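## Task

Get the wooden tile out of the drawer of the small wooden box and set it down on the table itself, touching nothing but the table, then close the drawer. The box must stay roughly in its current spot and orientation, and the other object must remain inside the drawer. Anything that holds its state only because the robot is still gripping or pressing it at the end is not counted.

## Robot and tools

Robot: two 6-joint arms with parallel grippers, left_arm and right_arm (names only, not image sides). Both bases sit at z = 0 facing +x, rotated about 7 degrees about z: left_arm base at (+0.011, +0.234, 0) m, right_arm base at (+0.026, -0.286, 0) m. Scene frame: origin on the table top midway between the arms, +x out over the table, +z up, left_arm on the +y side.

execute_actions takes "actions", a list holding at most one item. An empty list [] moves nothing and returns the state plus camera pictures. An action item is {"rows": [...], "steps": n}, with n from 12 to 15 (15 if omitted). Each row is applied for one control step of 1/30 s, and the final row repeats to fill the remaining steps. A wait item is {"steps": n} with no rows, n up to 300; it sends no command and is counted from the previous result, with reply time included. Setting "pictures": true adds images to any result. A refused call does nothing.

Every row holds exactly 14 numbers, one flat list covering both arms: left_arm waist, shoulder, elbow, wrist pitch, wrist yaw, wrist roll, gripper opening, then the same seven for right_arm. Always send all 14, even when one arm stays put. Joint values are absolute target angles in radians, not offsets, in the same form as the Joint positions line. Stated ranges: waist -2.618 to 3.054, shoulder 0.000 to 3.142, elbow 0.000 to 3.142, wrist pitch -1.571 to 1.571, wrist yaw -1.571 to 1.571, wrist roll -2.094 to 2.094. Real stops may lie up to 0.036 rad either side. A target more than 0.036 rad beyond a stated end, and farther out than the current angle, gets the call refused. Targets past the real stop are clipped there and reported as "joint sent to its limit", which can refer to an earlier action. Opening is an absolute value from -1 (closed) to +1 (fully open, pads 0.094 m apart).

Motion limits: each step, a joint target is held within a lead of its measured angle (waist 0.202, shoulder 0.258, elbow 0.238, wrist pitch 0.573, wrist yaw and roll 0.522 rad). If the targets would move the gripper more than 70 mm, all of them are scaled back. Large moves therefore need several actions. Results arrive 12 steps before an action ends, and those steps run while you write. Between calls, arms keep heading to the last row until they settle or a step is HELD. HELD marks steps whose row was not sent in whole or in part. "joint command not followed" means a clearance check changed or blocked targets.

Result lines: per arm, end_effector_position (m) and end_effector_quat_wxyz in the scene frame. This is the point between the finger pads, about 1 cm behind the fingertips. Fingers point along the gripper's +z and close along its y. The printed position can be off, more so at long reach. Joint positions and Joint velocities give six joints (rad, rad/s) and then the pad gap (m, m/s). grip_measured is the finger opening on the command scale, with up to about 1 mm of fixed per-gripper error. To hold something, command about 0.03 below grip_measured for a firm grip, or less for a lighter one. Pad force is about 50 to 62 N, lower for parts under 2 mm thick. MOTOR HOT appears from 75 C. At 90 C the arm pauses 10 s. At 100 C the arm goes limp and drops. All such stops are reported as OVER-TEMPERATURE FAULT. Avoid holding loads for a long time.

zoom_image: camera (cam_high, cam_low, cam_left_wrist, cam_right_wrist, each 504x504) and region [x0, y0, x1, y1] in pixels from the top-left, no larger than 504x504. It magnifies the latest image. read_manual(section="licences") only returns licence text. finished_scene(scene = 1 or 2) grades the scene, cannot be undone, and starts the next one. Replying without any tool call ends all scenes.

Order: look, pull the drawer open, take the named item, set it on bare table, let go and move clear, push the drawer shut without shifting or turning the box, then confirm and finish. Loose objects may get brief external pushes, and held parts may be tugged.

Avoid: dropping things or knocking them off the table (knocking anything off fails the task), arm-to-arm collisions or pressing, hard pushes or slams, and leaving items resting on the box or on the robot.

Each tool is called as name(argument=value, ...) on one line, values as JSON.

## Session

execute_actions(actions=[])

Scene clock: 0.00 s of 6000.00 s.
left_arm: end_effector_position=(+0.4564, +0.5905, +0.2839) grip_measured=+1.000 end_effector_quat_wxyz=(+0.088, +0.445, +0.756, +0.472) | right_arm: end_effector_position=(+0.5428, -0.0980, +0.1206) grip_measured=+1.000 end_effector_quat_wxyz=(+0.536, -0.124, +0.835, +0.010)
Joint positions: left_arm=[ 0.733  1.954  1.934 -0.563 -0.207  1.785  0.094] | right_arm=[ 0.548  1.947  1.132  0.363  0.23  -0.018  0.094]
Joint velocities: left_arm=[-0.007 -0.017 -0.002  0.007 -0.037  0.051  0.   ] | right_arm=[ 0.007 -0.027 -0.002  0.051 -0.037 -0.037  0.   ]

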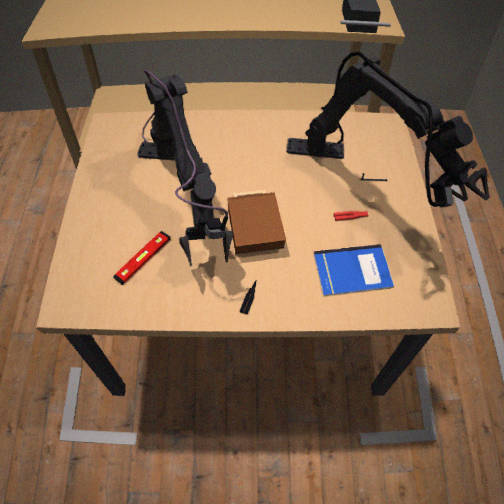

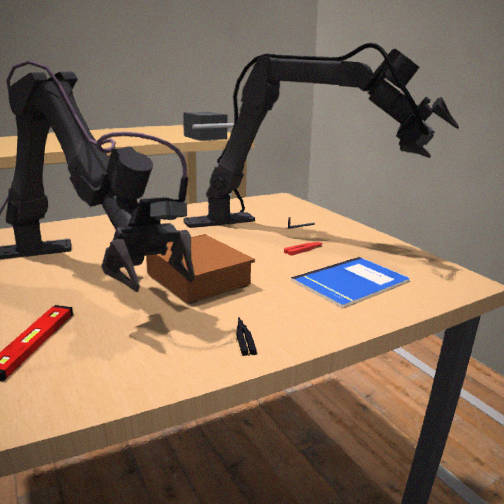

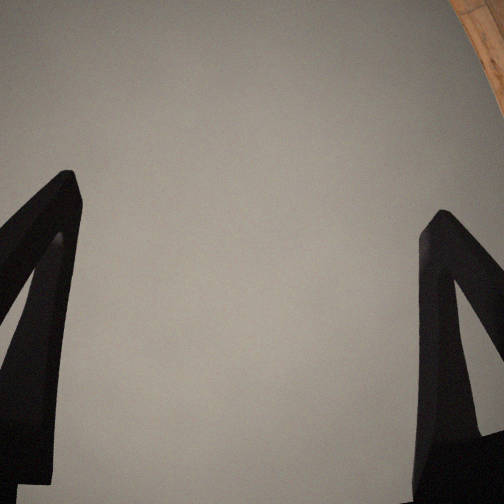

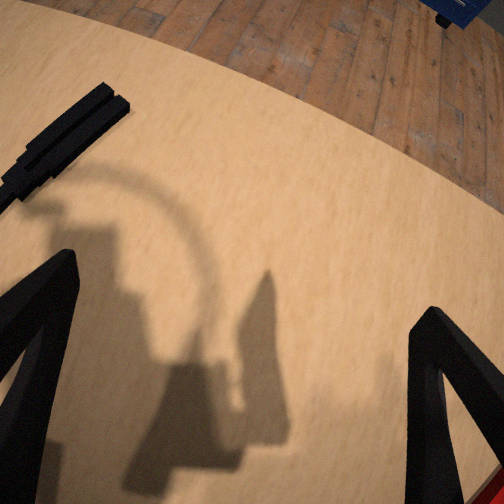

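zoom_image(camera="cam_high", region=[190, 160, 330, 280])

zoom_image(camera="cam_low", region=[100, 200, 300, 340])

Region (190, 160, 330, 280) of cam_high's 504x504 image, scaled by 3.600, with more detail than that image has; it fills the top 432 rows of this view, and the rest is white.

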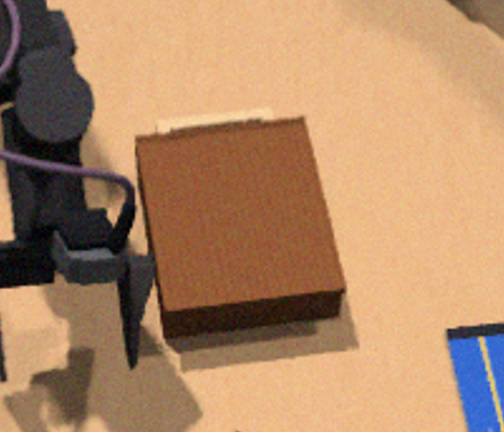

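Region (100, 200, 300, 340) of cam_low's 504x504 image, scaled by 2.520, with more detail than that image has; it fills the top 353 rows of this view, and the rest is white.

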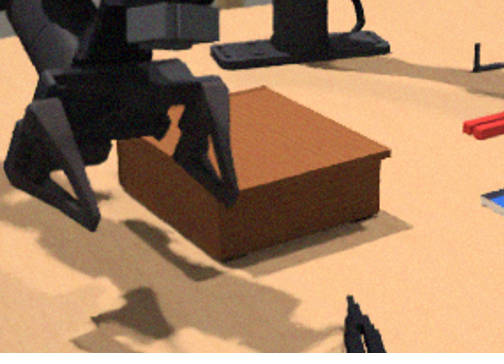

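execute_actions(actions=[{"rows":[[0.733,1.954,1.934,-0.563,-0.207,1.785,1,0.548,1.757,1.65,-1.0,0,-0.3,1]],"steps":15}])

execute_actions(actions=[{"rows":[[0.733,1.954,1.934,-0.563,-0.207,1.785,1,0.9,1.757,1.65,-1.4,0,-0.64,1]],"steps":15}])

execute_actions(actions=[{"rows":[[0.733,1.954,1.934,-0.563,-0.207,1.785,1,1.23,1.757,1.62,-1.41,0,-0.64,1]],"steps":15}])

execute_actions(actions=[{"steps":15}], pictures=true)

Scene clock: 3.37 s of 6000.00 s.
left_arm: end_effector_position=(+0.4564, +0.5905, +0.2839) grip_measured=+1.000 end_effector_quat_wxyz=(+0.088, +0.445, +0.756, +0.472) | right_arm: end_effector_position=(+0.5328, -0.0878, +0.1287) grip_measured=+1.000 end_effector_quat_wxyz=(+0.477, -0.199, +0.856, +0.006)
Joint positions: left_arm=[ 0.733  1.954  1.934 -0.563 -0.207  1.785  0.094] | right_arm=[ 0.547  1.908  1.247  0.077  0.15  -0.118  0.094]
Joint velocities: left_arm=[-0.002  0.002  0.007  0.007  0.022  0.022  0.   ] | right_arm=[-0.002 -0.545  1.438 -2.777 -0.711 -0.916  0.   ]
Steps of this call (steps 1 to 90: nothing new was sent; then 0.27 s passed at rest; steps 91 to 93: the first 3 steps of this action). Readings (joint positions):
91: left_arm=[0.733 1.954 1.934 -0.563 -0.207 1.785] | right_arm=[0.547 1.937 1.160 0.285 0.206 -0.050]
92: left_arm=[0.733 1.954 1.934 -0.563 -0.207 1.785] | right_arm=[0.547 1.925 1.200 0.177 0.177 -0.087]
93: the state above

Scene clock: 3.87 s of 6000.00 s.
left_arm: end_effector_position=(+0.4564, +0.5905, +0.2839) grip_measured=+1.000 end_effector_quat_wxyz=(+0.088, +0.445, +0.756, +0.472) | right_arm: end_effector_position=(+0.4058, -0.0898, +0.1890) grip_measured=+1.000 end_effector_quat_wxyz=(+0.226, -0.407, +0.885, -0.003)
Joint positions: left_arm=[ 0.733  1.954  1.934 -0.563 -0.207  1.785  0.094] | right_arm=[ 0.614  1.753  1.648 -1.01   0.031 -0.382  0.094]
Joint velocities: left_arm=[ 0.007 -0.002 -0.007  0.007 -0.066  0.022  0.   ] | right_arm=[ 1.096  0.198  0.017 -1.619 -0.007 -1.018  0.   ]
Steps of this call (steps 1 to 12: the last 12 steps of your previous action; steps 13 to 15: the first 3 steps of this action). Readings (joint positions):
13: left_arm=[0.733 1.954 1.934 -0.563 -0.207 1.785] | right_arm=[0.558 1.739 1.648 -0.896 0.027 -0.310]
14: left_arm=[0.733 1.954 1.934 -0.563 -0.207 1.785] | right_arm=[0.580 1.746 1.648 -0.953 0.031 -0.347]
15: the state above

Scene clock: 4.37 s of 6000.00 s.
left_arm: end_effector_position=(+0.4564, +0.5905, +0.2839) grip_measured=+1.000 end_effector_quat_wxyz=(+0.088, +0.446, +0.755, +0.472) | right_arm: end_effector_position=(+0.2391, -0.0220, +0.1552) grip_measured=+1.000 end_effector_quat_wxyz=(-0.031, +0.688, -0.725, +0.007)
Joint positions: left_arm=[ 0.733  1.954  1.934 -0.563 -0.207  1.786  0.094] | right_arm=[ 1.028  1.775  1.638 -1.375  0.023 -0.618  0.094]
Joint velocities: left_arm=[-0.007 -0.007 -0.012 -0.022 -0.037 -0.066  0.   ] | right_arm=[ 1.888  0.002 -0.11   0.081 -0.051 -0.051  0.   ]
Steps of this call (steps 1 to 12: the last 12 steps of your previous action; steps 13 to 15: the first 3 steps of this action). Readings (joint positions):
13: left_arm=[0.733 1.954 1.934 -0.563 -0.207 1.785] | right_arm=[0.927 1.775 1.645 -1.369 0.011 -0.613]
14: left_arm=[0.733 1.954 1.934 -0.563 -0.207 1.785] | right_arm=[0.968 1.775 1.642 -1.373 0.022 -0.616]
15: the state above

Scene clock: 4.87 s of 6000.00 s.
left_arm: end_effector_position=(+0.4564, +0.5905, +0.2839) grip_measured=+1.000 end_effector_quat_wxyz=(+0.088, +0.446, +0.755, +0.472) | right_arm: end_effector_position=(+0.1740, +0.0115, +0.1535) grip_measured=+1.000 end_effector_quat_wxyz=(-0.014, +0.763, -0.647, -0.006)
Joint positions: left_arm=[ 0.733  1.954  1.934 -0.563 -0.207  1.786  0.094] | right_arm=[ 1.232  1.775  1.633 -1.398 -0.004 -0.63   0.094]
Joint velocities: left_arm=[ 0.012  0.002 -0.012  0.022 -0.022 -0.066  0.   ] | right_arm=[-0.017  0.002  0.007 -0.007  0.037 -0.066  0.   ]
Kept back: nothing.
Steps of this call (steps 1 to 12: the last 12 steps of your previous action; steps 13 to 15: the robot went on to your last target). Readings (joint positions):
1: left_arm=[0.733 1.954 1.934 -0.563 -0.207 1.786] | right_arm=[1.098 1.775 1.635 -1.375 0.022 -0.620]
2: left_arm=[0.733 1.954 1.934 -0.563 -0.207 1.786] | right_arm=[1.164 1.775 1.633 -1.375 0.017 -0.622]
4: left_arm=[0.733 1.954 1.934 -0.563 -0.207 1.786] | right_arm=[1.251 1.775 1.633 -1.378 -0.002 -0.627]
8: left_arm=[0.733 1.954 1.934 -0.563 -0.207 1.786] | right_arm=[1.252 1.775 1.633 -1.391 -0.009 -0.630]
15: the state above

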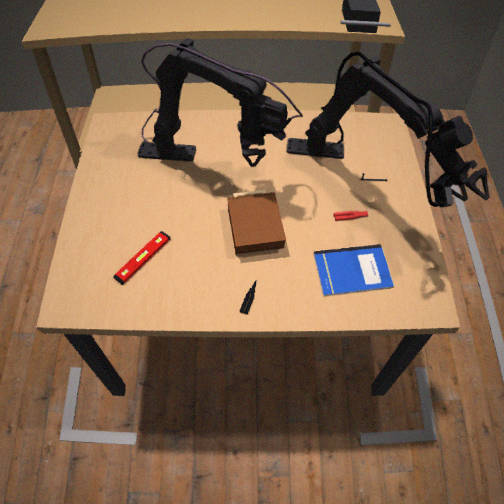

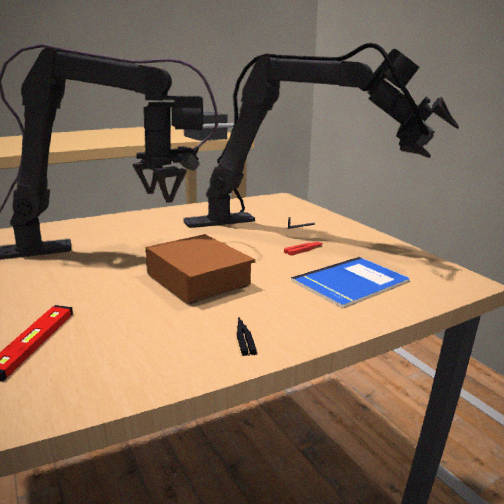

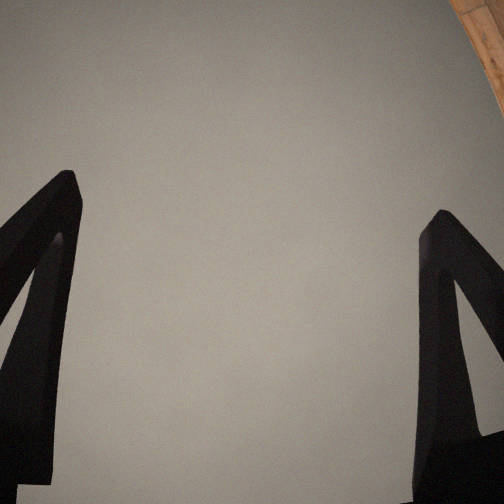

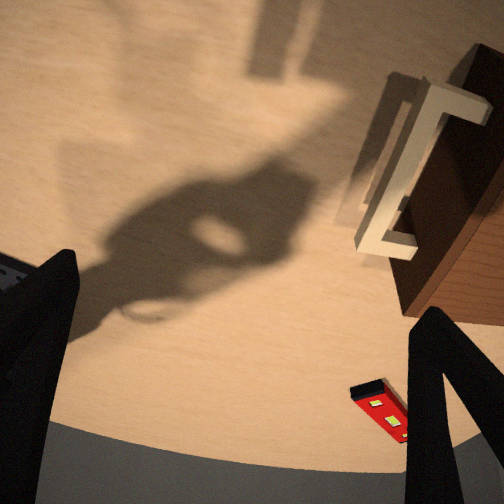

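execute_actions(actions=[{"rows":[[0.733,1.954,1.934,-0.563,-0.207,1.785,1,1.116,1.915,1.655,-1.31,0,-0.75,1]],"steps":15}])

execute_actions(actions=[{"steps":15}], pictures=true)

Scene clock: 6.63 s of 6000.00 s.
left_arm: end_effector_position=(+0.4564, +0.5905, +0.2839) grip_measured=+1.000 end_effector_quat_wxyz=(+0.088, +0.446, +0.755, +0.472) | right_arm: end_effector_position=(+0.1967, +0.0122, +0.1365) grip_measured=+1.000 end_effector_quat_wxyz=(-0.002, +0.760, -0.650, -0.006)
Joint positions: left_arm=[ 0.733  1.954  1.934 -0.563 -0.207  1.786  0.094] | right_arm=[ 1.169  1.838  1.644 -1.37  -0.011 -0.683  0.094]
Joint velocities: left_arm=[ 0.002 -0.002  0.007  0.007 -0.081 -0.022  0.   ] | right_arm=[-0.842  0.916 -0.012  0.505  0.007 -0.403  0.   ]
Steps of this call (steps 1 to 15: the robot went on to your last target; steps 16 to 50: nothing new was sent; steps 51 to 53: the first 3 steps of this action). Readings (joint positions):
51: left_arm=[0.733 1.954 1.934 -0.563 -0.207 1.786] | right_arm=[1.220 1.788 1.636 -1.398 -0.009 -0.649]
52: left_arm=[0.733 1.954 1.934 -0.563 -0.207 1.786] | right_arm=[1.198 1.810 1.643 -1.387 -0.011 -0.669]
53: the state above

Scene clock: 7.13 s of 6000.00 s.
left_arm: end_effector_position=(+0.4564, +0.5905, +0.2839) grip_measured=+1.000 end_effector_quat_wxyz=(+0.088, +0.446, +0.755, +0.472) | right_arm: end_effector_position=(+0.2231, +0.0101, +0.1019) grip_measured=+1.000 end_effector_quat_wxyz=(+0.024, +0.758, -0.652, +0.005)
Joint positions: left_arm=[ 0.733  1.954  1.934 -0.563 -0.207  1.786  0.094] | right_arm=[ 1.11   1.942  1.644 -1.322  0.004 -0.738  0.094]
Joint velocities: left_arm=[-0.017 -0.012 -0.012 -0.051  0.081 -0.007  0.   ] | right_arm=[ 0.012 -0.007 -0.002  0.051  0.037 -0.11   0.   ]
Kept back: nothing.
Steps of this call (steps 1 to 12: the last 12 steps of your previous action; steps 13 to 15: the robot went on to your last target). Readings (joint positions):
1: left_arm=[0.733 1.954 1.934 -0.563 -0.207 1.786] | right_arm=[1.143 1.870 1.644 -1.356 -0.008 -0.694]
2: left_arm=[0.733 1.954 1.934 -0.563 -0.207 1.786] | right_arm=[1.123 1.900 1.644 -1.345 -0.004 -0.703]
4: left_arm=[0.733 1.954 1.934 -0.563 -0.207 1.786] | right_arm=[1.105 1.942 1.644 -1.331 0.003 -0.715]
8: left_arm=[0.733 1.954 1.934 -0.563 -0.207 1.786] | right_arm=[1.108 1.950 1.644 -1.322 0.004 -0.730]
15: the state above

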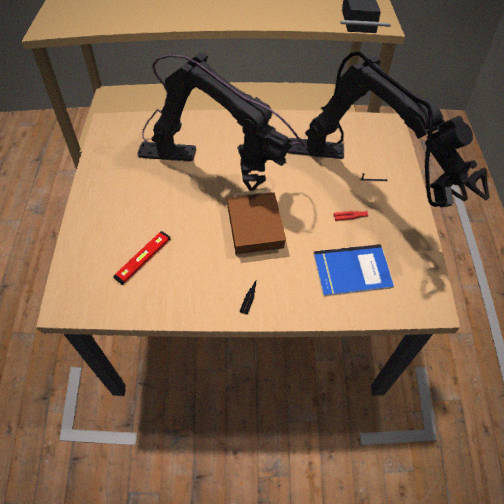

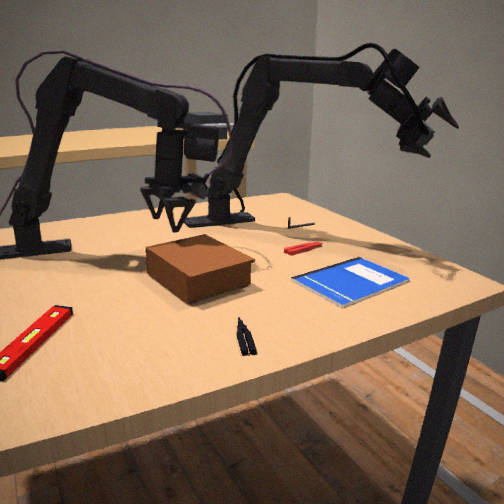

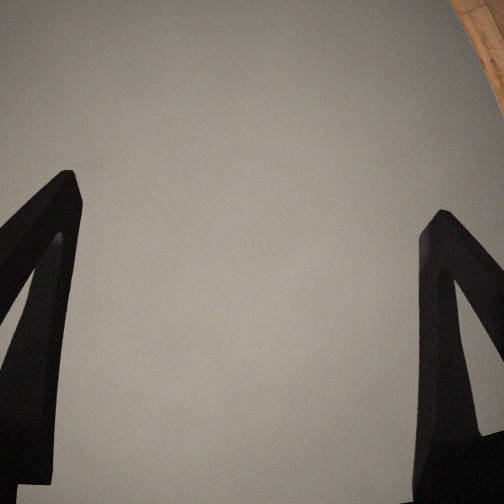

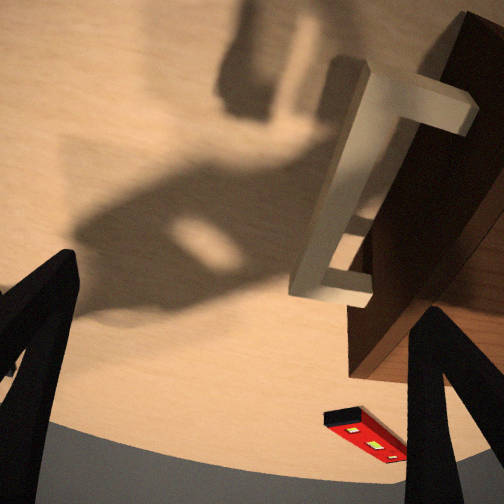

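execute_actions(actions=[{"rows":[[0.733,1.954,1.934,-0.563,-0.207,1.785,1,1.073,2.0,1.71,-1.265,0,-0.79,-0.3]],"steps":15}])

execute_actions(actions=[{"steps":18}], pictures=true)

Scene clock: 10.53 s of 6000.00 s.
left_arm: end_effector_position=(+0.4564, +0.5905, +0.2839) grip_measured=+1.000 end_effector_quat_wxyz=(+0.088, +0.446, +0.755, +0.472) | right_arm: end_effector_position=(+0.2339, +0.0165, +0.0983) grip_measured=+0.256 end_effector_quat_wxyz=(+0.017, +0.760, -0.650, +0.003)
Joint positions: left_arm=[ 0.733  1.954  1.934 -0.563 -0.207  1.786  0.094] | right_arm=[ 1.095  1.974  1.675 -1.306  0.003 -0.759  0.059]
Joint velocities: left_arm=[ 0.002 -0.017 -0.012  0.022  0.022  0.022  0.   ] | right_arm=[-0.227  0.354  0.227  0.315 -0.051 -0.198 -0.424]
Steps of this call (steps 1 to 15: the robot went on to your last target; steps 16 to 90: nothing new was sent; then 0.30 s passed at rest; steps 91 to 93: the first 3 steps of this action). Readings (joint positions):
91: left_arm=[0.733 1.954 1.934 -0.563 -0.207 1.786] | right_arm=[1.107 1.949 1.652 -1.322 0.003 -0.747]
92: left_arm=[0.733 1.954 1.934 -0.563 -0.207 1.786] | right_arm=[1.102 1.961 1.665 -1.317 0.003 -0.754]
93: the state above

Scene clock: 11.13 s of 6000.00 s.
left_arm: end_effector_position=(+0.4564, +0.5905, +0.2839) grip_measured=+1.000 end_effector_quat_wxyz=(+0.088, +0.446, +0.755, +0.472) | right_arm: end_effector_position=(+0.2446, +0.0185, +0.0862) grip_measured=-0.297 end_effector_quat_wxyz=(+0.018, +0.760, -0.650, +0.003)
Joint positions: left_arm=[ 0.733  1.954  1.934 -0.563 -0.207  1.786  0.094] | right_arm=[ 1.074  2.012  1.681 -1.277  0.003 -0.78   0.033]
Joint velocities: left_arm=[-0.007 -0.002  0.002  0.051  0.022  0.022  0.   ] | right_arm=[-0.002 -0.007 -0.007 -0.095 -0.066 -0.007 -0.   ]
Kept back: nothing.
Steps of this call (steps 1 to 12: the last 12 steps of your previous action; steps 13 to 18: the robot went on to your last target). Readings (joint positions):
1: left_arm=[0.733 1.954 1.934 -0.563 -0.207 1.786] | right_arm=[1.087 1.985 1.680 -1.295 0.003 -0.763]
2: left_arm=[0.733 1.954 1.934 -0.563 -0.207 1.786] | right_arm=[1.081 1.994 1.681 -1.287 0.003 -0.767]
4: left_arm=[0.733 1.954 1.934 -0.563 -0.207 1.786] | right_arm=[1.075 2.007 1.681 -1.282 0.003 -0.771]
8: left_arm=[0.733 1.954 1.934 -0.563 -0.207 1.786] | right_arm=[1.074 2.012 1.681 -1.278 0.003 -0.777]
18: the state above

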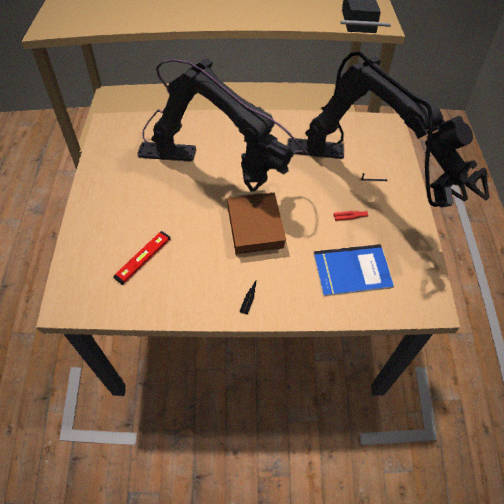

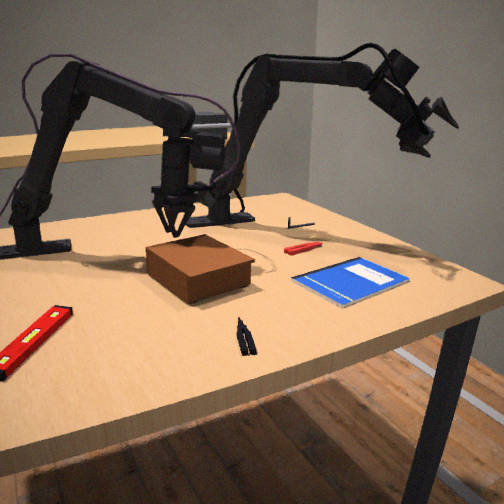

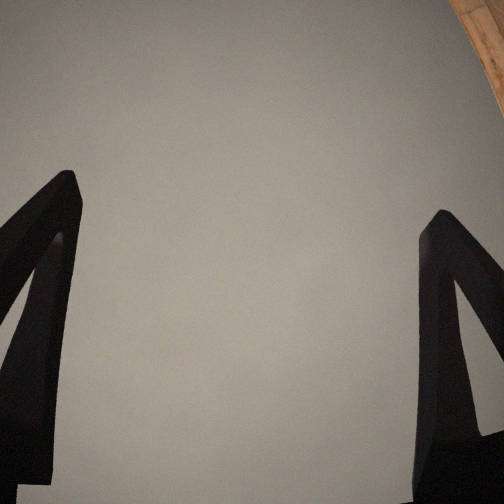

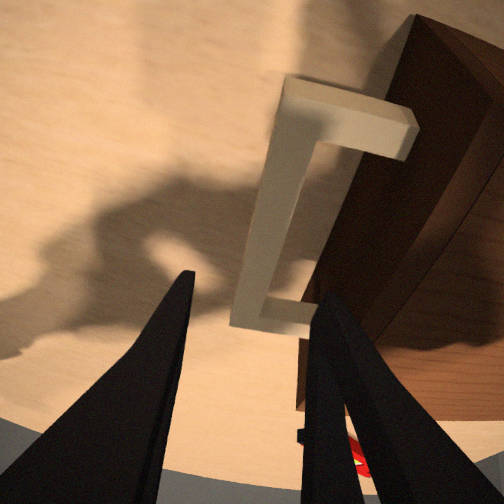

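execute_actions(actions=[{"rows":[[0.733,1.954,1.934,-0.563,-0.207,1.785,1,1.097,2.02,1.69,-1.25,0,-0.77,-0.3],[0.733,1.954,1.934,-0.563,-0.207,1.785,1,1.097,2.02,1.69,-1.25,0,-0.77,-0.3],[0.733,1.954,1.934,-0.563,-0.207,1.785,1,1.097,2.02,1.69,-1.25,0,-0.77,-0.3],[0.733,1.954,1.934,-0.563,-0.207,1.785,1,1.097,2.02,1.69,-1.25,0,-0.77,-0.3],[0.733,1.954,1.934,-0.563,-0.207,1.785,1,1.097,2.02,1.69,-1.25,0,-0.77,-0.3],[0.733,1.954,1.934,-0.563,-0.207,1.785,1,1.097,2.05,1.642,-1.185,0,-0.77,-0.3]],"steps":15}])

execute_actions(actions=[{"steps":20}], pictures=true)

Scene clock: 13.50 s of 6000.00 s.
left_arm: end_effector_position=(+0.4564, +0.5905, +0.2839) grip_measured=+1.000 end_effector_quat_wxyz=(+0.088, +0.446, +0.755, +0.472) | right_arm: end_effector_position=(+0.2430, +0.0214, +0.0851) grip_measured=-0.297 end_effector_quat_wxyz=(+0.017, +0.762, -0.647, +0.003)
Joint positions: left_arm=[ 0.733  1.954  1.934 -0.563 -0.207  1.786  0.094] | right_arm=[ 1.082  2.015  1.681 -1.27   0.003 -0.78   0.033]
Joint velocities: left_arm=[ 0.002  0.012 -0.007  0.037 -0.007 -0.095  0.   ] | right_arm=[ 0.125  0.051  0.002  0.037  0.007 -0.037 -0.   ]
Steps of this call (steps 1 to 15: the robot went on to your last target; steps 16 to 68: nothing new was sent; steps 69 to 71: the first 3 steps of this action). Readings (joint positions):
69: left_arm=[0.733 1.954 1.934 -0.563 -0.207 1.786] | right_arm=[1.076 2.012 1.681 -1.275 0.003 -0.780]
70: left_arm=[0.733 1.954 1.934 -0.563 -0.207 1.786] | right_arm=[1.078 2.013 1.681 -1.272 0.003 -0.780]
71: the state above

Scene clock: 14.17 s of 6000.00 s.
left_arm: end_effector_position=(+0.4564, +0.5905, +0.2839) grip_measured=+1.000 end_effector_quat_wxyz=(+0.088, +0.446, +0.755, +0.472) | right_arm: end_effector_position=(+0.2437, +0.0297, +0.0599) grip_measured=-0.297 end_effector_quat_wxyz=(+0.019, +0.766, -0.643, +0.003)
Joint positions: left_arm=[ 0.733  1.954  1.934 -0.563 -0.207  1.786  0.094] | right_arm=[ 1.093  2.062  1.65  -1.197  0.003 -0.779  0.033]
Joint velocities: left_arm=[-0.007 -0.012 -0.022 -0.051 -0.037 -0.007  0.   ] | right_arm=[ 0.007 -0.002  0.002 -0.066 -0.007 -0.007  0.   ]
Kept back: nothing.
Steps of this call (steps 1 to 12: the last 12 steps of your previous action; steps 13 to 20: the robot went on to your last target). Readings (joint positions):
1: left_arm=[0.733 1.954 1.934 -0.563 -0.207 1.786] | right_arm=[1.086 2.017 1.681 -1.268 0.003 -0.780]
2: left_arm=[0.733 1.954 1.934 -0.563 -0.207 1.786] | right_arm=[1.089 2.019 1.681 -1.267 0.003 -0.780]
4: left_arm=[0.733 1.954 1.934 -0.563 -0.207 1.786] | right_arm=[1.093 2.025 1.670 -1.244 0.003 -0.780]
8: left_arm=[0.733 1.954 1.934 -0.563 -0.207 1.786] | right_arm=[1.093 2.053 1.654 -1.214 0.003 -0.779]
20: the state above

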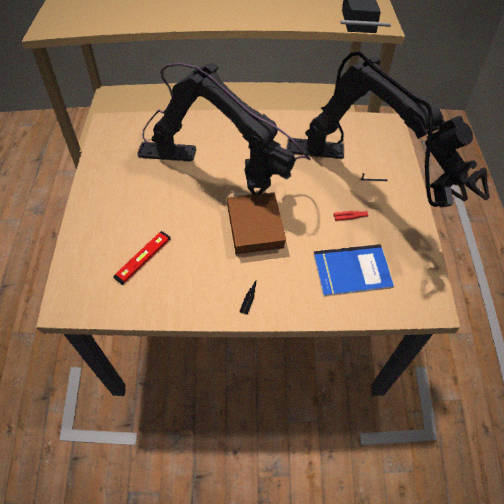

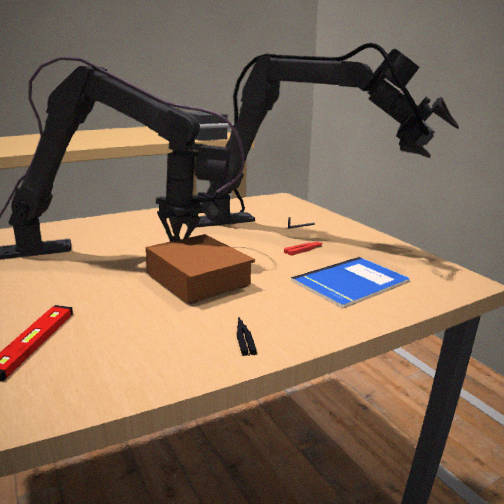

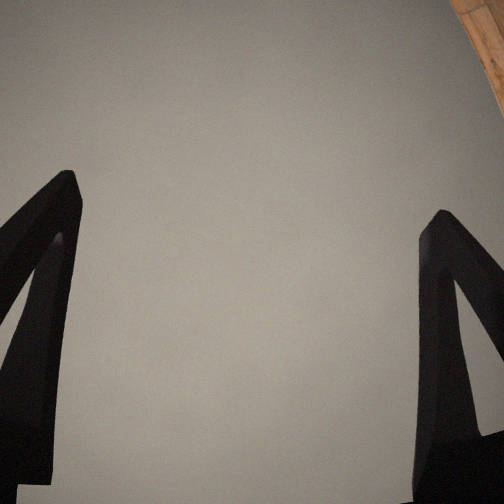

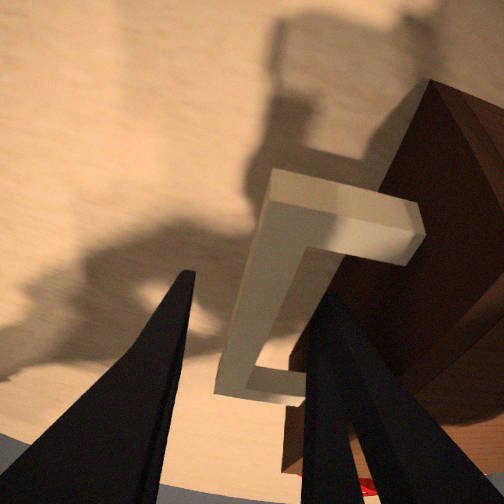

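execute_actions(actions=[{"rows":[[0.733,1.954,1.934,-0.563,-0.207,1.785,1,1.079,2.045,1.642,-1.185,0,-0.77,-0.3],[0.733,1.954,1.934,-0.563,-0.207,1.785,1,1.079,2.045,1.642,-1.185,0,-0.77,-0.3],[0.733,1.954,1.934,-0.563,-0.207,1.785,1,1.079,2.045,1.642,-1.185,0,-0.77,-0.3],[0.733,1.954,1.934,-0.563,-0.207,1.785,1,1.079,2.045,1.6,-1.15,0,-0.77,-0.3],[0.733,1.954,1.934,-0.563,-0.207,1.785,1,1.079,2.042,1.58,-1.13,0,-0.77,-0.3],[0.733,1.954,1.934,-0.563,-0.207,1.785,1,1.079,2.04,1.56,-1.11,0,-0.77,-0.3],[0.733,1.954,1.934,-0.563,-0.207,1.785,1,1.079,2.04,1.54,-1.09,0,-0.77,-0.3],[0.733,1.954,1.934,-0.563,-0.207,1.785,1,1.079,2.04,1.522,-1.075,0,-0.77,-0.3]],"steps":15}])

execute_actions(actions=[{"steps":20}], pictures=true)

Scene clock: 15.63 s of 6000.00 s.
left_arm: end_effector_position=(+0.4564, +0.5905, +0.2839) grip_measured=+1.000 end_effector_quat_wxyz=(+0.088, +0.446, +0.755, +0.472) | right_arm: end_effector_position=(+0.2448, +0.0292, +0.0599) grip_measured=-0.297 end_effector_quat_wxyz=(+0.019, +0.765, -0.644, +0.003)
Joint positions: left_arm=[ 0.733  1.954  1.934 -0.563 -0.207  1.786  0.094] | right_arm=[ 1.09   2.062  1.65  -1.197  0.003 -0.779  0.033]
Joint velocities: left_arm=[-0.027  0.012 -0.022 -0.007 -0.066  0.066  0.   ] | right_arm=[-0.051 -0.007  0.012 -0.022 -0.037 -0.051 -0.001]
Steps of this call (steps 1 to 15: the robot went on to your last target; steps 16 to 41: nothing new was sent; steps 42 to 44: the first 3 steps of this action). Readings (joint positions):
42: left_arm=[0.733 1.954 1.934 -0.563 -0.207 1.786] | right_arm=[1.093 2.062 1.650 -1.197 0.003 -0.779]
43: left_arm=[0.733 1.954 1.934 -0.563 -0.207 1.786] | right_arm=[1.092 2.062 1.650 -1.197 0.003 -0.779]
44: the state above

Scene clock: 16.30 s of 6000.00 s.
left_arm: end_effector_position=(+0.4564, +0.5905, +0.2839) grip_measured=+1.000 end_effector_quat_wxyz=(+0.088, +0.446, +0.755, +0.472) | right_arm: end_effector_position=(+0.2391, +0.0177, +0.0321) grip_measured=-0.297 end_effector_quat_wxyz=(+0.028, +0.763, -0.646, +0.004)
Joint positions: left_arm=[ 0.733  1.954  1.934 -0.563 -0.207  1.786  0.094] | right_arm=[ 1.085  2.057  1.528 -1.099  0.003 -0.779  0.033]
Joint velocities: left_arm=[ 0.002 -0.032 -0.007 -0.066 -0.007 -0.007  0.   ] | right_arm=[ 0.022 -0.007 -0.017  0.037  0.022  0.007  0.   ]
Kept back: nothing.
Steps of this call (steps 1 to 12: the last 12 steps of your previous action; steps 13 to 20: the robot went on to your last target). Readings (joint positions):
1: left_arm=[0.733 1.954 1.934 -0.563 -0.207 1.786] | right_arm=[1.089 2.061 1.643 -1.188 0.003 -0.779]
2: left_arm=[0.733 1.954 1.934 -0.563 -0.207 1.786] | right_arm=[1.087 2.059 1.630 -1.176 0.003 -0.779]
4: left_arm=[0.733 1.954 1.934 -0.563 -0.207 1.786] | right_arm=[1.085 2.057 1.592 -1.150 0.003 -0.779]
8: left_arm=[0.733 1.954 1.934 -0.563 -0.207 1.786] | right_arm=[1.085 2.057 1.530 -1.119 0.003 -0.779]
20: the state above

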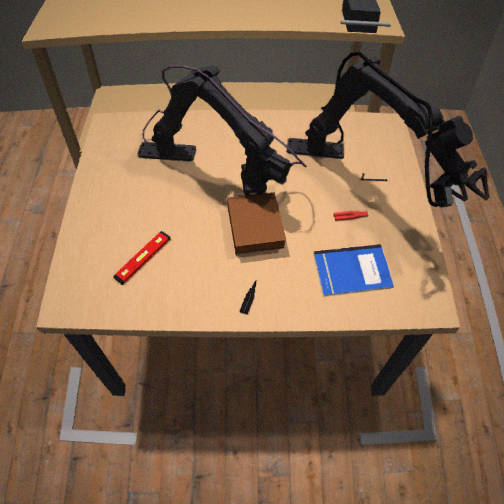

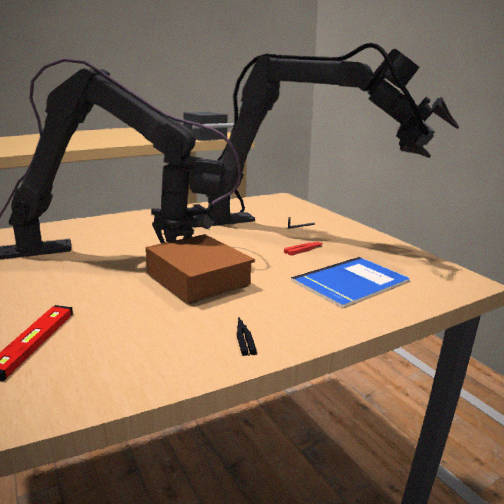

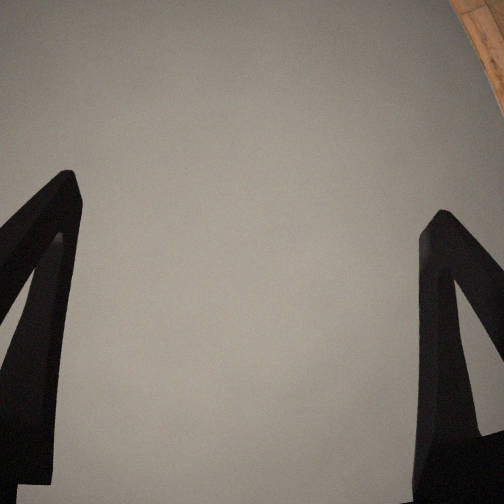

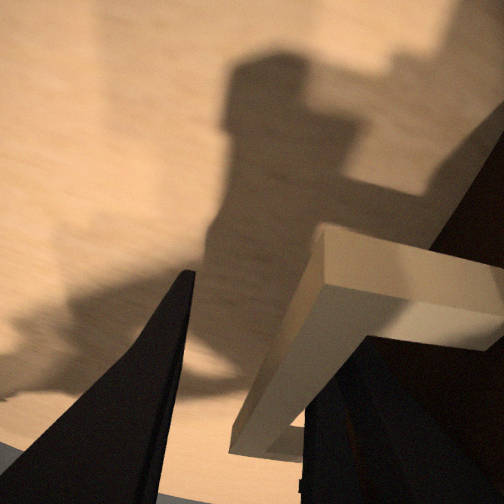

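execute_actions(actions=[{"rows":[[0.733,1.954,1.934,-0.563,-0.207,1.785,1,1.079,2.04,1.522,-1.075,0,-0.77,-0.9]],"steps":15}])

execute_actions(actions=[{"steps":15}], pictures=true)

Scene clock: 16.90 s of 6000.00 s.
left_arm: end_effector_position=(+0.4564, +0.5905, +0.2839) grip_measured=+1.000 end_effector_quat_wxyz=(+0.088, +0.446, +0.755, +0.472) | right_arm: end_effector_position=(+0.2419, +0.0197, +0.0319) grip_measured=-0.822 end_effector_quat_wxyz=(+0.022, +0.763, -0.646, +0.005)
Joint positions: left_arm=[ 0.733  1.954  1.934 -0.563 -0.207  1.786  0.094] | right_arm=[ 1.084  2.057  1.528 -1.086  0.006 -0.779  0.008]
Joint velocities: left_arm=[-0.002 -0.002 -0.007  0.066 -0.007  0.022  0.   ] | right_arm=[-0.007  0.002 -0.007  0.095 -0.022 -0.037  0.037]
Steps of this call (steps 1 to 15: the robot went on to your last target; steps 16 to 18: the first 3 steps of this action). Readings (joint positions):
16: left_arm=[0.733 1.954 1.934 -0.563 -0.207 1.786] | right_arm=[1.085 2.057 1.528 -1.098 0.003 -0.779]
17: left_arm=[0.733 1.954 1.934 -0.563 -0.207 1.786] | right_arm=[1.084 2.057 1.528 -1.089 0.009 -0.779]
18: the state above

Scene clock: 17.40 s of 6000.00 s.
left_arm: end_effector_position=(+0.4564, +0.5905, +0.2839) grip_measured=+1.000 end_effector_quat_wxyz=(+0.088, +0.446, +0.755, +0.472) | right_arm: end_effector_position=(+0.2419, +0.0198, +0.0319) grip_measured=-0.813 end_effector_quat_wxyz=(+0.022, +0.763, -0.646, +0.005)
Joint positions: left_arm=[ 0.733  1.954  1.934 -0.563 -0.207  1.786  0.094] | right_arm=[ 1.084  2.057  1.528 -1.085  0.006 -0.779  0.009]
Joint velocities: left_arm=[-0.017  0.007  0.002 -0.022 -0.051  0.051  0.   ] | right_arm=[-0.002 -0.002  0.012  0.037 -0.051  0.007 -0.   ]
Kept back: nothing.
Steps of this call (steps 1 to 12: the last 12 steps of your previous action; steps 13 to 15: the robot went on to your last target). Readings (joint positions):
1: left_arm=[0.733 1.954 1.934 -0.563 -0.207 1.786] | right_arm=[1.084 2.057 1.528 -1.085 0.007 -0.779]
2: left_arm=[0.733 1.954 1.934 -0.563 -0.207 1.786] | right_arm=[1.084 2.057 1.528 -1.085 0.006 -0.779]
4: left_arm=[0.733 1.954 1.934 -0.563 -0.207 1.786] | right_arm=[1.084 2.057 1.528 -1.085 0.006 -0.779]
8: left_arm=[0.733 1.954 1.934 -0.563 -0.207 1.786] | right_arm=[1.084 2.057 1.528 -1.085 0.006 -0.779]
15: the state above
All arms were judged still, so your last target was given up. Only a new action makes them travel on or press farther. Fingers that are still opening or closing keep moving.

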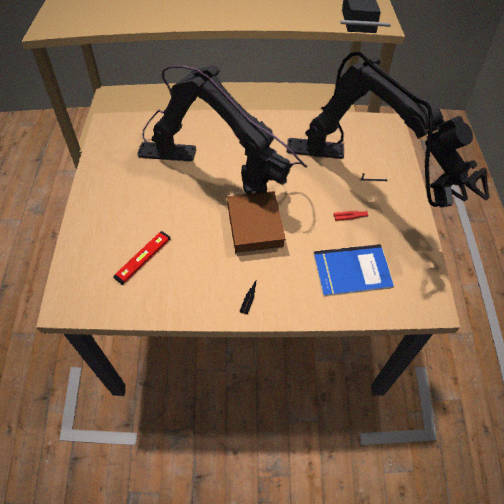

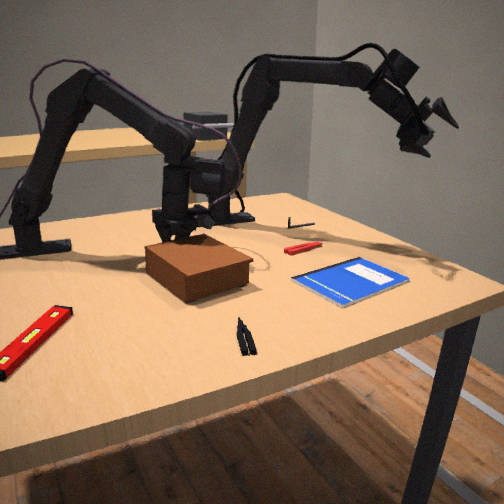

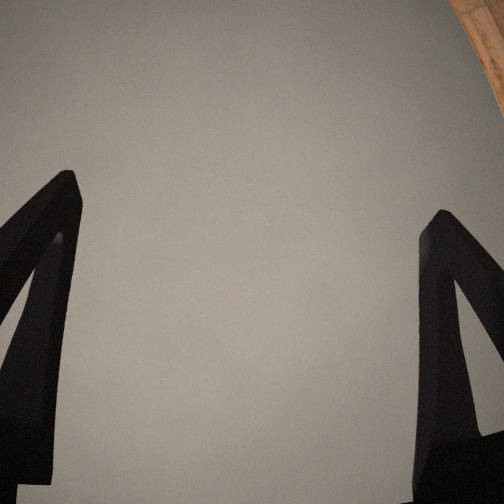

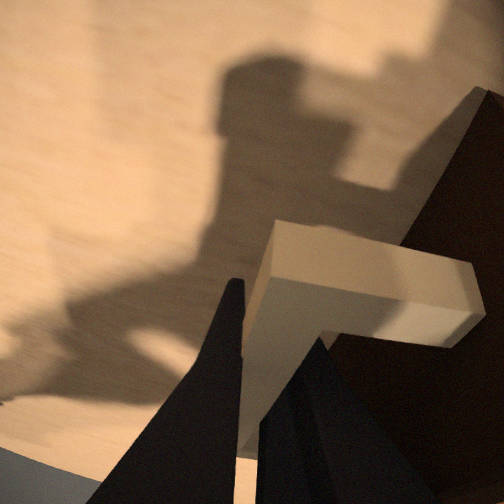

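execute_actions(actions=[{"rows":[[0.733,1.954,1.934,-0.563,-0.207,1.785,1,1.09,2.036,1.515,-1.078,0,-0.768,-0.85],[0.733,1.954,1.934,-0.563,-0.207,1.785,1,1.096,2.029,1.504,-1.074,0,-0.762,-0.85],[0.733,1.954,1.934,-0.563,-0.207,1.785,1,1.102,2.022,1.493,-1.07,0,-0.756,-0.85],[0.733,1.954,1.934,-0.563,-0.207,1.785,1,1.108,2.015,1.482,-1.067,0,-0.75,-0.85],[0.733,1.954,1.934,-0.563,-0.207,1.785,1,1.114,2.008,1.471,-1.063,0,-0.744,-0.85],[0.733,1.954,1.934,-0.563,-0.207,1.785,1,1.12,2.001,1.46,-1.06,0,-0.738,-0.85],[0.733,1.954,1.934,-0.563,-0.207,1.785,1,1.126,1.994,1.449,-1.056,0,-0.732,-0.85],[0.733,1.954,1.934,-0.563,-0.207,1.785,1,1.132,1.987,1.438,-1.052,0,-0.726,-0.85],[0.733,1.954,1.934,-0.563,-0.207,1.785,1,1.138,1.98,1.427,-1.049,0,-0.72,-0.85],[0.733,1.954,1.934,-0.563,-0.207,1.785,1,1.144,1.972,1.416,-1.045,0,-0.714,-0.85],[0.733,1.954,1.934,-0.563,-0.207,1.785,1,1.148,1.965,1.405,-1.04,0,-0.71,-0.85]],"steps":15}])

execute_actions(actions=[{"steps":18}], pictures=true)

Scene clock: 18.90 s of 6000.00 s.
left_arm: end_effector_position=(+0.4564, +0.5905, +0.2839) grip_measured=+1.000 end_effector_quat_wxyz=(+0.088, +0.446, +0.755, +0.472) | right_arm: end_effector_position=(+0.2415, +0.0198, +0.0318) grip_measured=-0.813 end_effector_quat_wxyz=(+0.020, +0.763, -0.646, +0.006)
Joint positions: left_arm=[ 0.733  1.954  1.934 -0.563 -0.207  1.786  0.094] | right_arm=[ 1.086  2.054  1.523 -1.081  0.009 -0.778  0.009]
Joint velocities: left_arm=[ 0.007 -0.002  0.007  0.007 -0.022 -0.022  0.   ] | right_arm=[ 0.032 -0.1   -0.149  0.139  0.125  0.066  0.   ]
Steps of this call (steps 1 to 42: nothing new was sent; steps 43 to 45: the first 3 steps of this action). Readings (joint positions):
43: left_arm=[0.733 1.954 1.934 -0.563 -0.207 1.786] | right_arm=[1.084 2.057 1.528 -1.085 0.006 -0.779]
44: left_arm=[0.733 1.954 1.934 -0.563 -0.207 1.786] | right_arm=[1.084 2.057 1.527 -1.084 0.007 -0.779]
45: the state above

Scene clock: 19.50 s of 6000.00 s.
left_arm: end_effector_position=(+0.4564, +0.5905, +0.2839) grip_measured=+1.000 end_effector_quat_wxyz=(+0.088, +0.446, +0.755, +0.472) | right_arm: end_effector_position=(+0.2191, +0.0164, +0.0312) grip_measured=-0.813 end_effector_quat_wxyz=(+0.014, +0.764, -0.645, +0.014)
Joint positions: left_arm=[ 0.733  1.954  1.934 -0.563 -0.207  1.786  0.094] | right_arm=[ 1.139  1.989  1.425 -1.037  0.024 -0.728  0.009]
Joint velocities: left_arm=[ 0.002 -0.007 -0.017 -0.022 -0.022 -0.051  0.   ] | right_arm=[-0.012 -0.022  0.007 -0.022 -0.051 -0.051 -0.   ]
Kept back: nothing.
Steps of this call (steps 1 to 12: the last 12 steps of your previous action; steps 13 to 18: the robot went on to your last target). Readings (joint positions):
1: left_arm=[0.733 1.954 1.934 -0.563 -0.207 1.786] | right_arm=[1.088 2.050 1.516 -1.074 0.013 -0.776]
2: left_arm=[0.733 1.954 1.934 -0.563 -0.207 1.786] | right_arm=[1.090 2.044 1.508 -1.066 0.016 -0.773]
4: left_arm=[0.733 1.954 1.934 -0.563 -0.207 1.786] | right_arm=[1.099 2.031 1.488 -1.054 0.022 -0.765]
8: left_arm=[0.733 1.954 1.934 -0.563 -0.207 1.786] | right_arm=[1.124 2.002 1.443 -1.039 0.024 -0.744]
18: the state above

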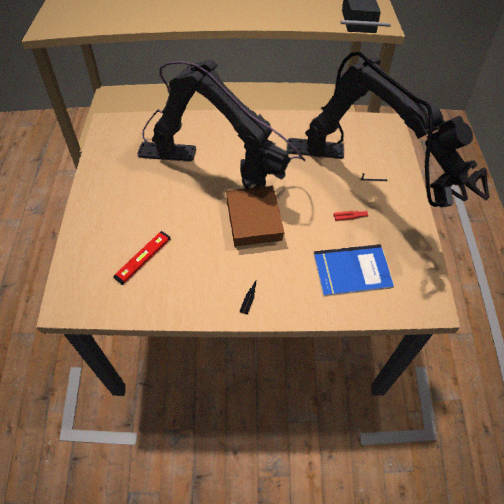

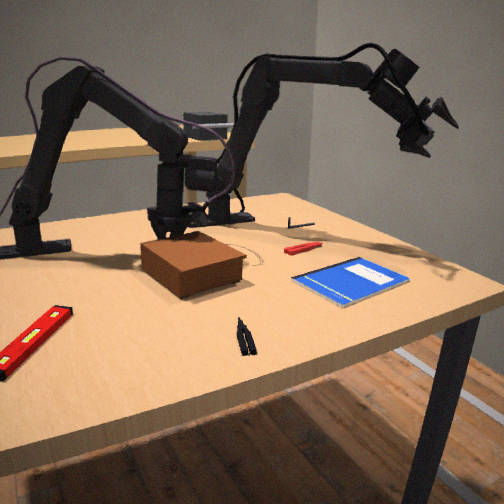

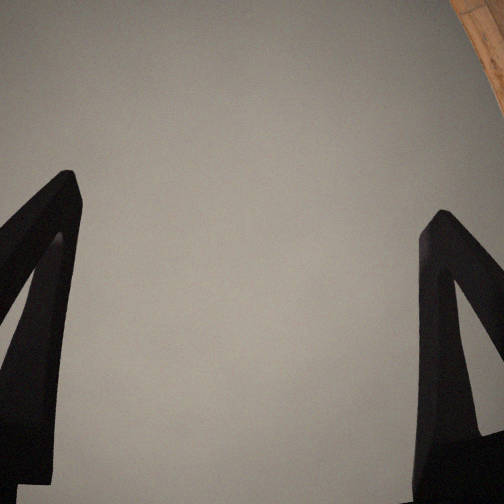

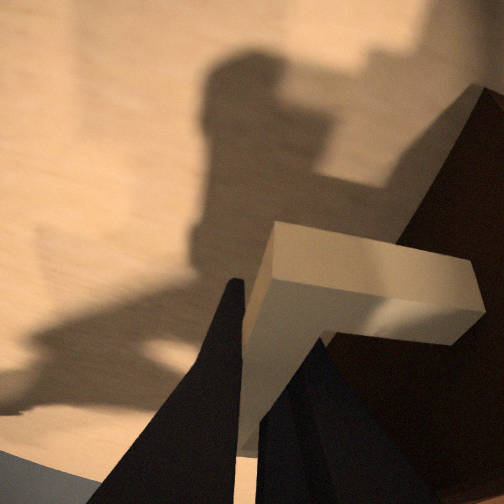

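execute_actions(actions=[{"rows":[[0.3,1.95,1.9,-1.3,0,0.5,-1,1.148,1.965,1.405,-1.04,0,-0.71,-0.85]],"steps":15}])

execute_actions(actions=[{"rows":[[-0.05,1.95,1.9,-1.5,0,0,-1,1.148,1.965,1.405,-1.04,0,-0.71,-0.85]],"steps":15}])

execute_actions(actions=[{"rows":[[-0.304,2.04,1.89,-1.41,0,0,-1,1.148,1.965,1.405,-1.04,0,-0.71,-0.85]],"steps":15}])

execute_actions(actions=[{"steps":20}], pictures=true)

Scene clock: 22.10 s of 6000.00 s.
left_arm: end_effector_position=(+0.4589, +0.5617, +0.2619) grip_measured=+0.245 end_effector_quat_wxyz=(+0.112, +0.435, +0.790, +0.417) | right_arm: end_effector_position=(+0.2191, +0.0164, +0.0312) grip_measured=-0.813 end_effector_quat_wxyz=(+0.014, +0.764, -0.645, +0.014)
Joint positions: left_arm=[ 0.695  1.954  1.934 -0.672 -0.183  1.662  0.058] | right_arm=[ 1.139  1.989  1.425 -1.037  0.024 -0.728  0.009]
Joint velocities: left_arm=[-0.662 -0.012  0.007 -1.326  0.344 -1.223 -0.422] | right_arm=[-0.002  0.007 -0.017 -0.066  0.037  0.022 -0.001]
Steps of this call (steps 1 to 15: the robot went on to your last target; steps 16 to 75: nothing new was sent; steps 76 to 78: the first 3 steps of this action). Readings (joint positions):
76: left_arm=[0.726 1.954 1.934 -0.586 -0.201 1.749] | right_arm=[1.139 1.989 1.425 -1.037 0.024 -0.728]
77: left_arm=[0.714 1.954 1.934 -0.628 -0.193 1.706] | right_arm=[1.139 1.989 1.425 -1.037 0.024 -0.728]
78: the state above

Scene clock: 22.60 s of 6000.00 s.
left_arm: end_effector_position=(+0.4368, +0.2676, +0.1687) grip_measured=-0.990 end_effector_quat_wxyz=(+0.105, +0.296, +0.947, +0.059) | right_arm: end_effector_position=(+0.2191, +0.0164, +0.0312) grip_measured=-0.813 end_effector_quat_wxyz=(+0.014, +0.764, -0.645, +0.014)
Joint positions: left_arm=[ 0.185  1.963  1.912 -1.281 -0.036  0.671  0.   ] | right_arm=[ 1.139  1.989  1.425 -1.037  0.024 -0.728  0.009]
Joint velocities: left_arm=[-1.263 -0.017 -0.017 -0.916  0.007 -2.015  0.   ] | right_arm=[-0.042  0.007  0.007 -0.007  0.081 -0.125  0.   ]
Steps of this call (steps 1 to 12: the last 12 steps of your previous action; steps 13 to 15: the first 3 steps of this action). Readings (joint positions):
13: left_arm=[0.259 1.963 1.912 -1.207 -0.036 0.813] | right_arm=[1.139 1.989 1.425 -1.037 0.024 -0.728]
14: left_arm=[0.227 1.963 1.912 -1.246 -0.036 0.744] | right_arm=[1.139 1.989 1.425 -1.037 0.024 -0.728]
15: the state above

Scene clock: 23.10 s of 6000.00 s.
left_arm: end_effector_position=(+0.3825, +0.1401, +0.1525) grip_measured=-0.990 end_effector_quat_wxyz=(+0.016, +0.147, +0.989, +0.007) | right_arm: end_effector_position=(+0.2191, +0.0164, +0.0312) grip_measured=-0.813 end_effector_quat_wxyz=(+0.014, +0.764, -0.645, +0.014)
Joint positions: left_arm=[-0.134  1.989  1.912 -1.463 -0.017  0.036  0.   ] | right_arm=[ 1.139  1.989  1.425 -1.037  0.024 -0.728  0.009]
Joint velocities: left_arm=[-1.282  0.422 -0.002  0.154 -0.066 -0.11  -0.001] | right_arm=[ 0.002 -0.012 -0.007  0.051 -0.037  0.022 -0.001]
Steps of this call (steps 1 to 12: the last 12 steps of your previous action; steps 13 to 15: the first 3 steps of this action). Readings (joint positions):
13: left_arm=[-0.070 1.968 1.912 -1.474 -0.004 0.052] | right_arm=[1.139 1.989 1.425 -1.037 0.024 -0.728]
14: left_arm=[-0.095 1.976 1.912 -1.468 -0.014 0.043] | right_arm=[1.139 1.989 1.425 -1.037 0.024 -0.728]
15: the state above

Scene clock: 23.77 s of 6000.00 s.
left_arm: end_effector_position=(+0.3650, +0.0716, +0.1217) grip_measured=-0.990 end_effector_quat_wxyz=(-0.012, +0.217, +0.976, -0.001) | right_arm: end_effector_position=(+0.2191, +0.0164, +0.0312) grip_measured=-0.813 end_effector_quat_wxyz=(+0.014, +0.764, -0.645, +0.014)
Joint positions: left_arm=[-0.305  2.061  1.894 -1.427  0.008  0.007  0.   ] | right_arm=[ 1.139  1.989  1.425 -1.037  0.024 -0.728  0.009]
Joint velocities: left_arm=[-0.002 -0.012 -0.002 -0.007  0.007 -0.022 -0.   ] | right_arm=[ 0.002 -0.007 -0.007 -0.022 -0.022  0.007  0.   ]
Kept back: nothing.
Steps of this call (steps 1 to 12: the last 12 steps of your previous action; steps 13 to 20: the robot went on to your last target). Readings (joint positions):
1: left_arm=[-0.183 2.005 1.912 -1.456 -0.017 0.030] | right_arm=[1.139 1.989 1.425 -1.037 0.024 -0.728]
2: left_arm=[-0.232 2.022 1.912 -1.447 -0.015 0.026] | right_arm=[1.139 1.989 1.425 -1.037 0.024 -0.728]
4: left_arm=[-0.309 2.048 1.906 -1.430 -0.002 0.021] | right_arm=[1.139 1.989 1.425 -1.037 0.024 -0.728]
8: left_arm=[-0.338 2.061 1.894 -1.427 0.011 0.015] | right_arm=[1.139 1.989 1.425 -1.037 0.024 -0.728]
20: the state above

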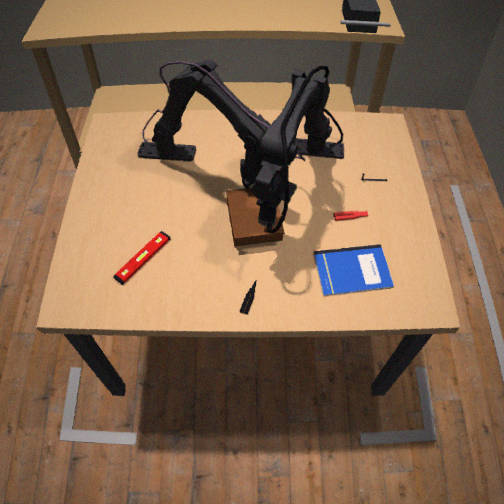

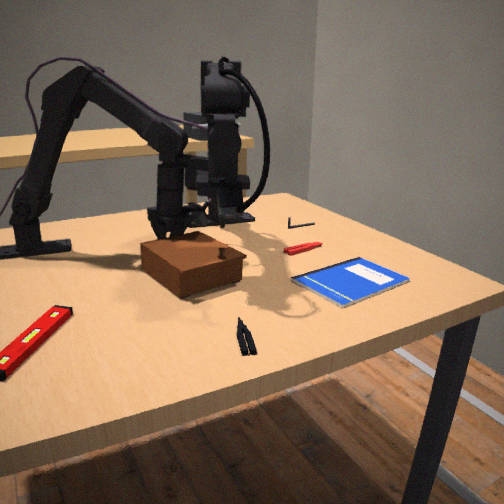

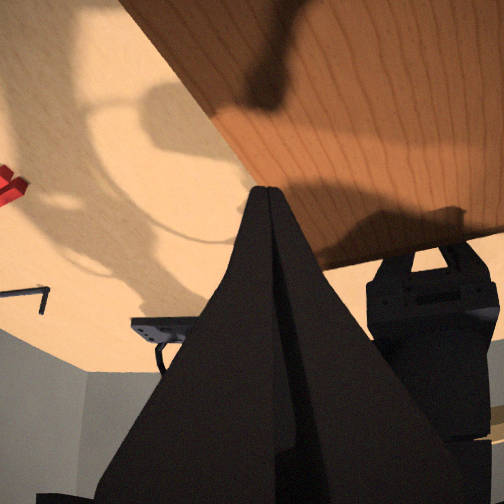

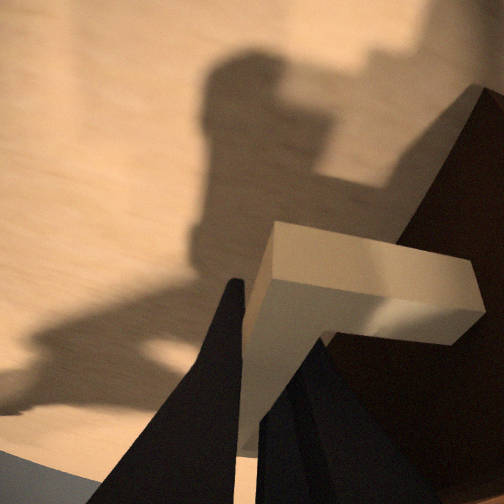

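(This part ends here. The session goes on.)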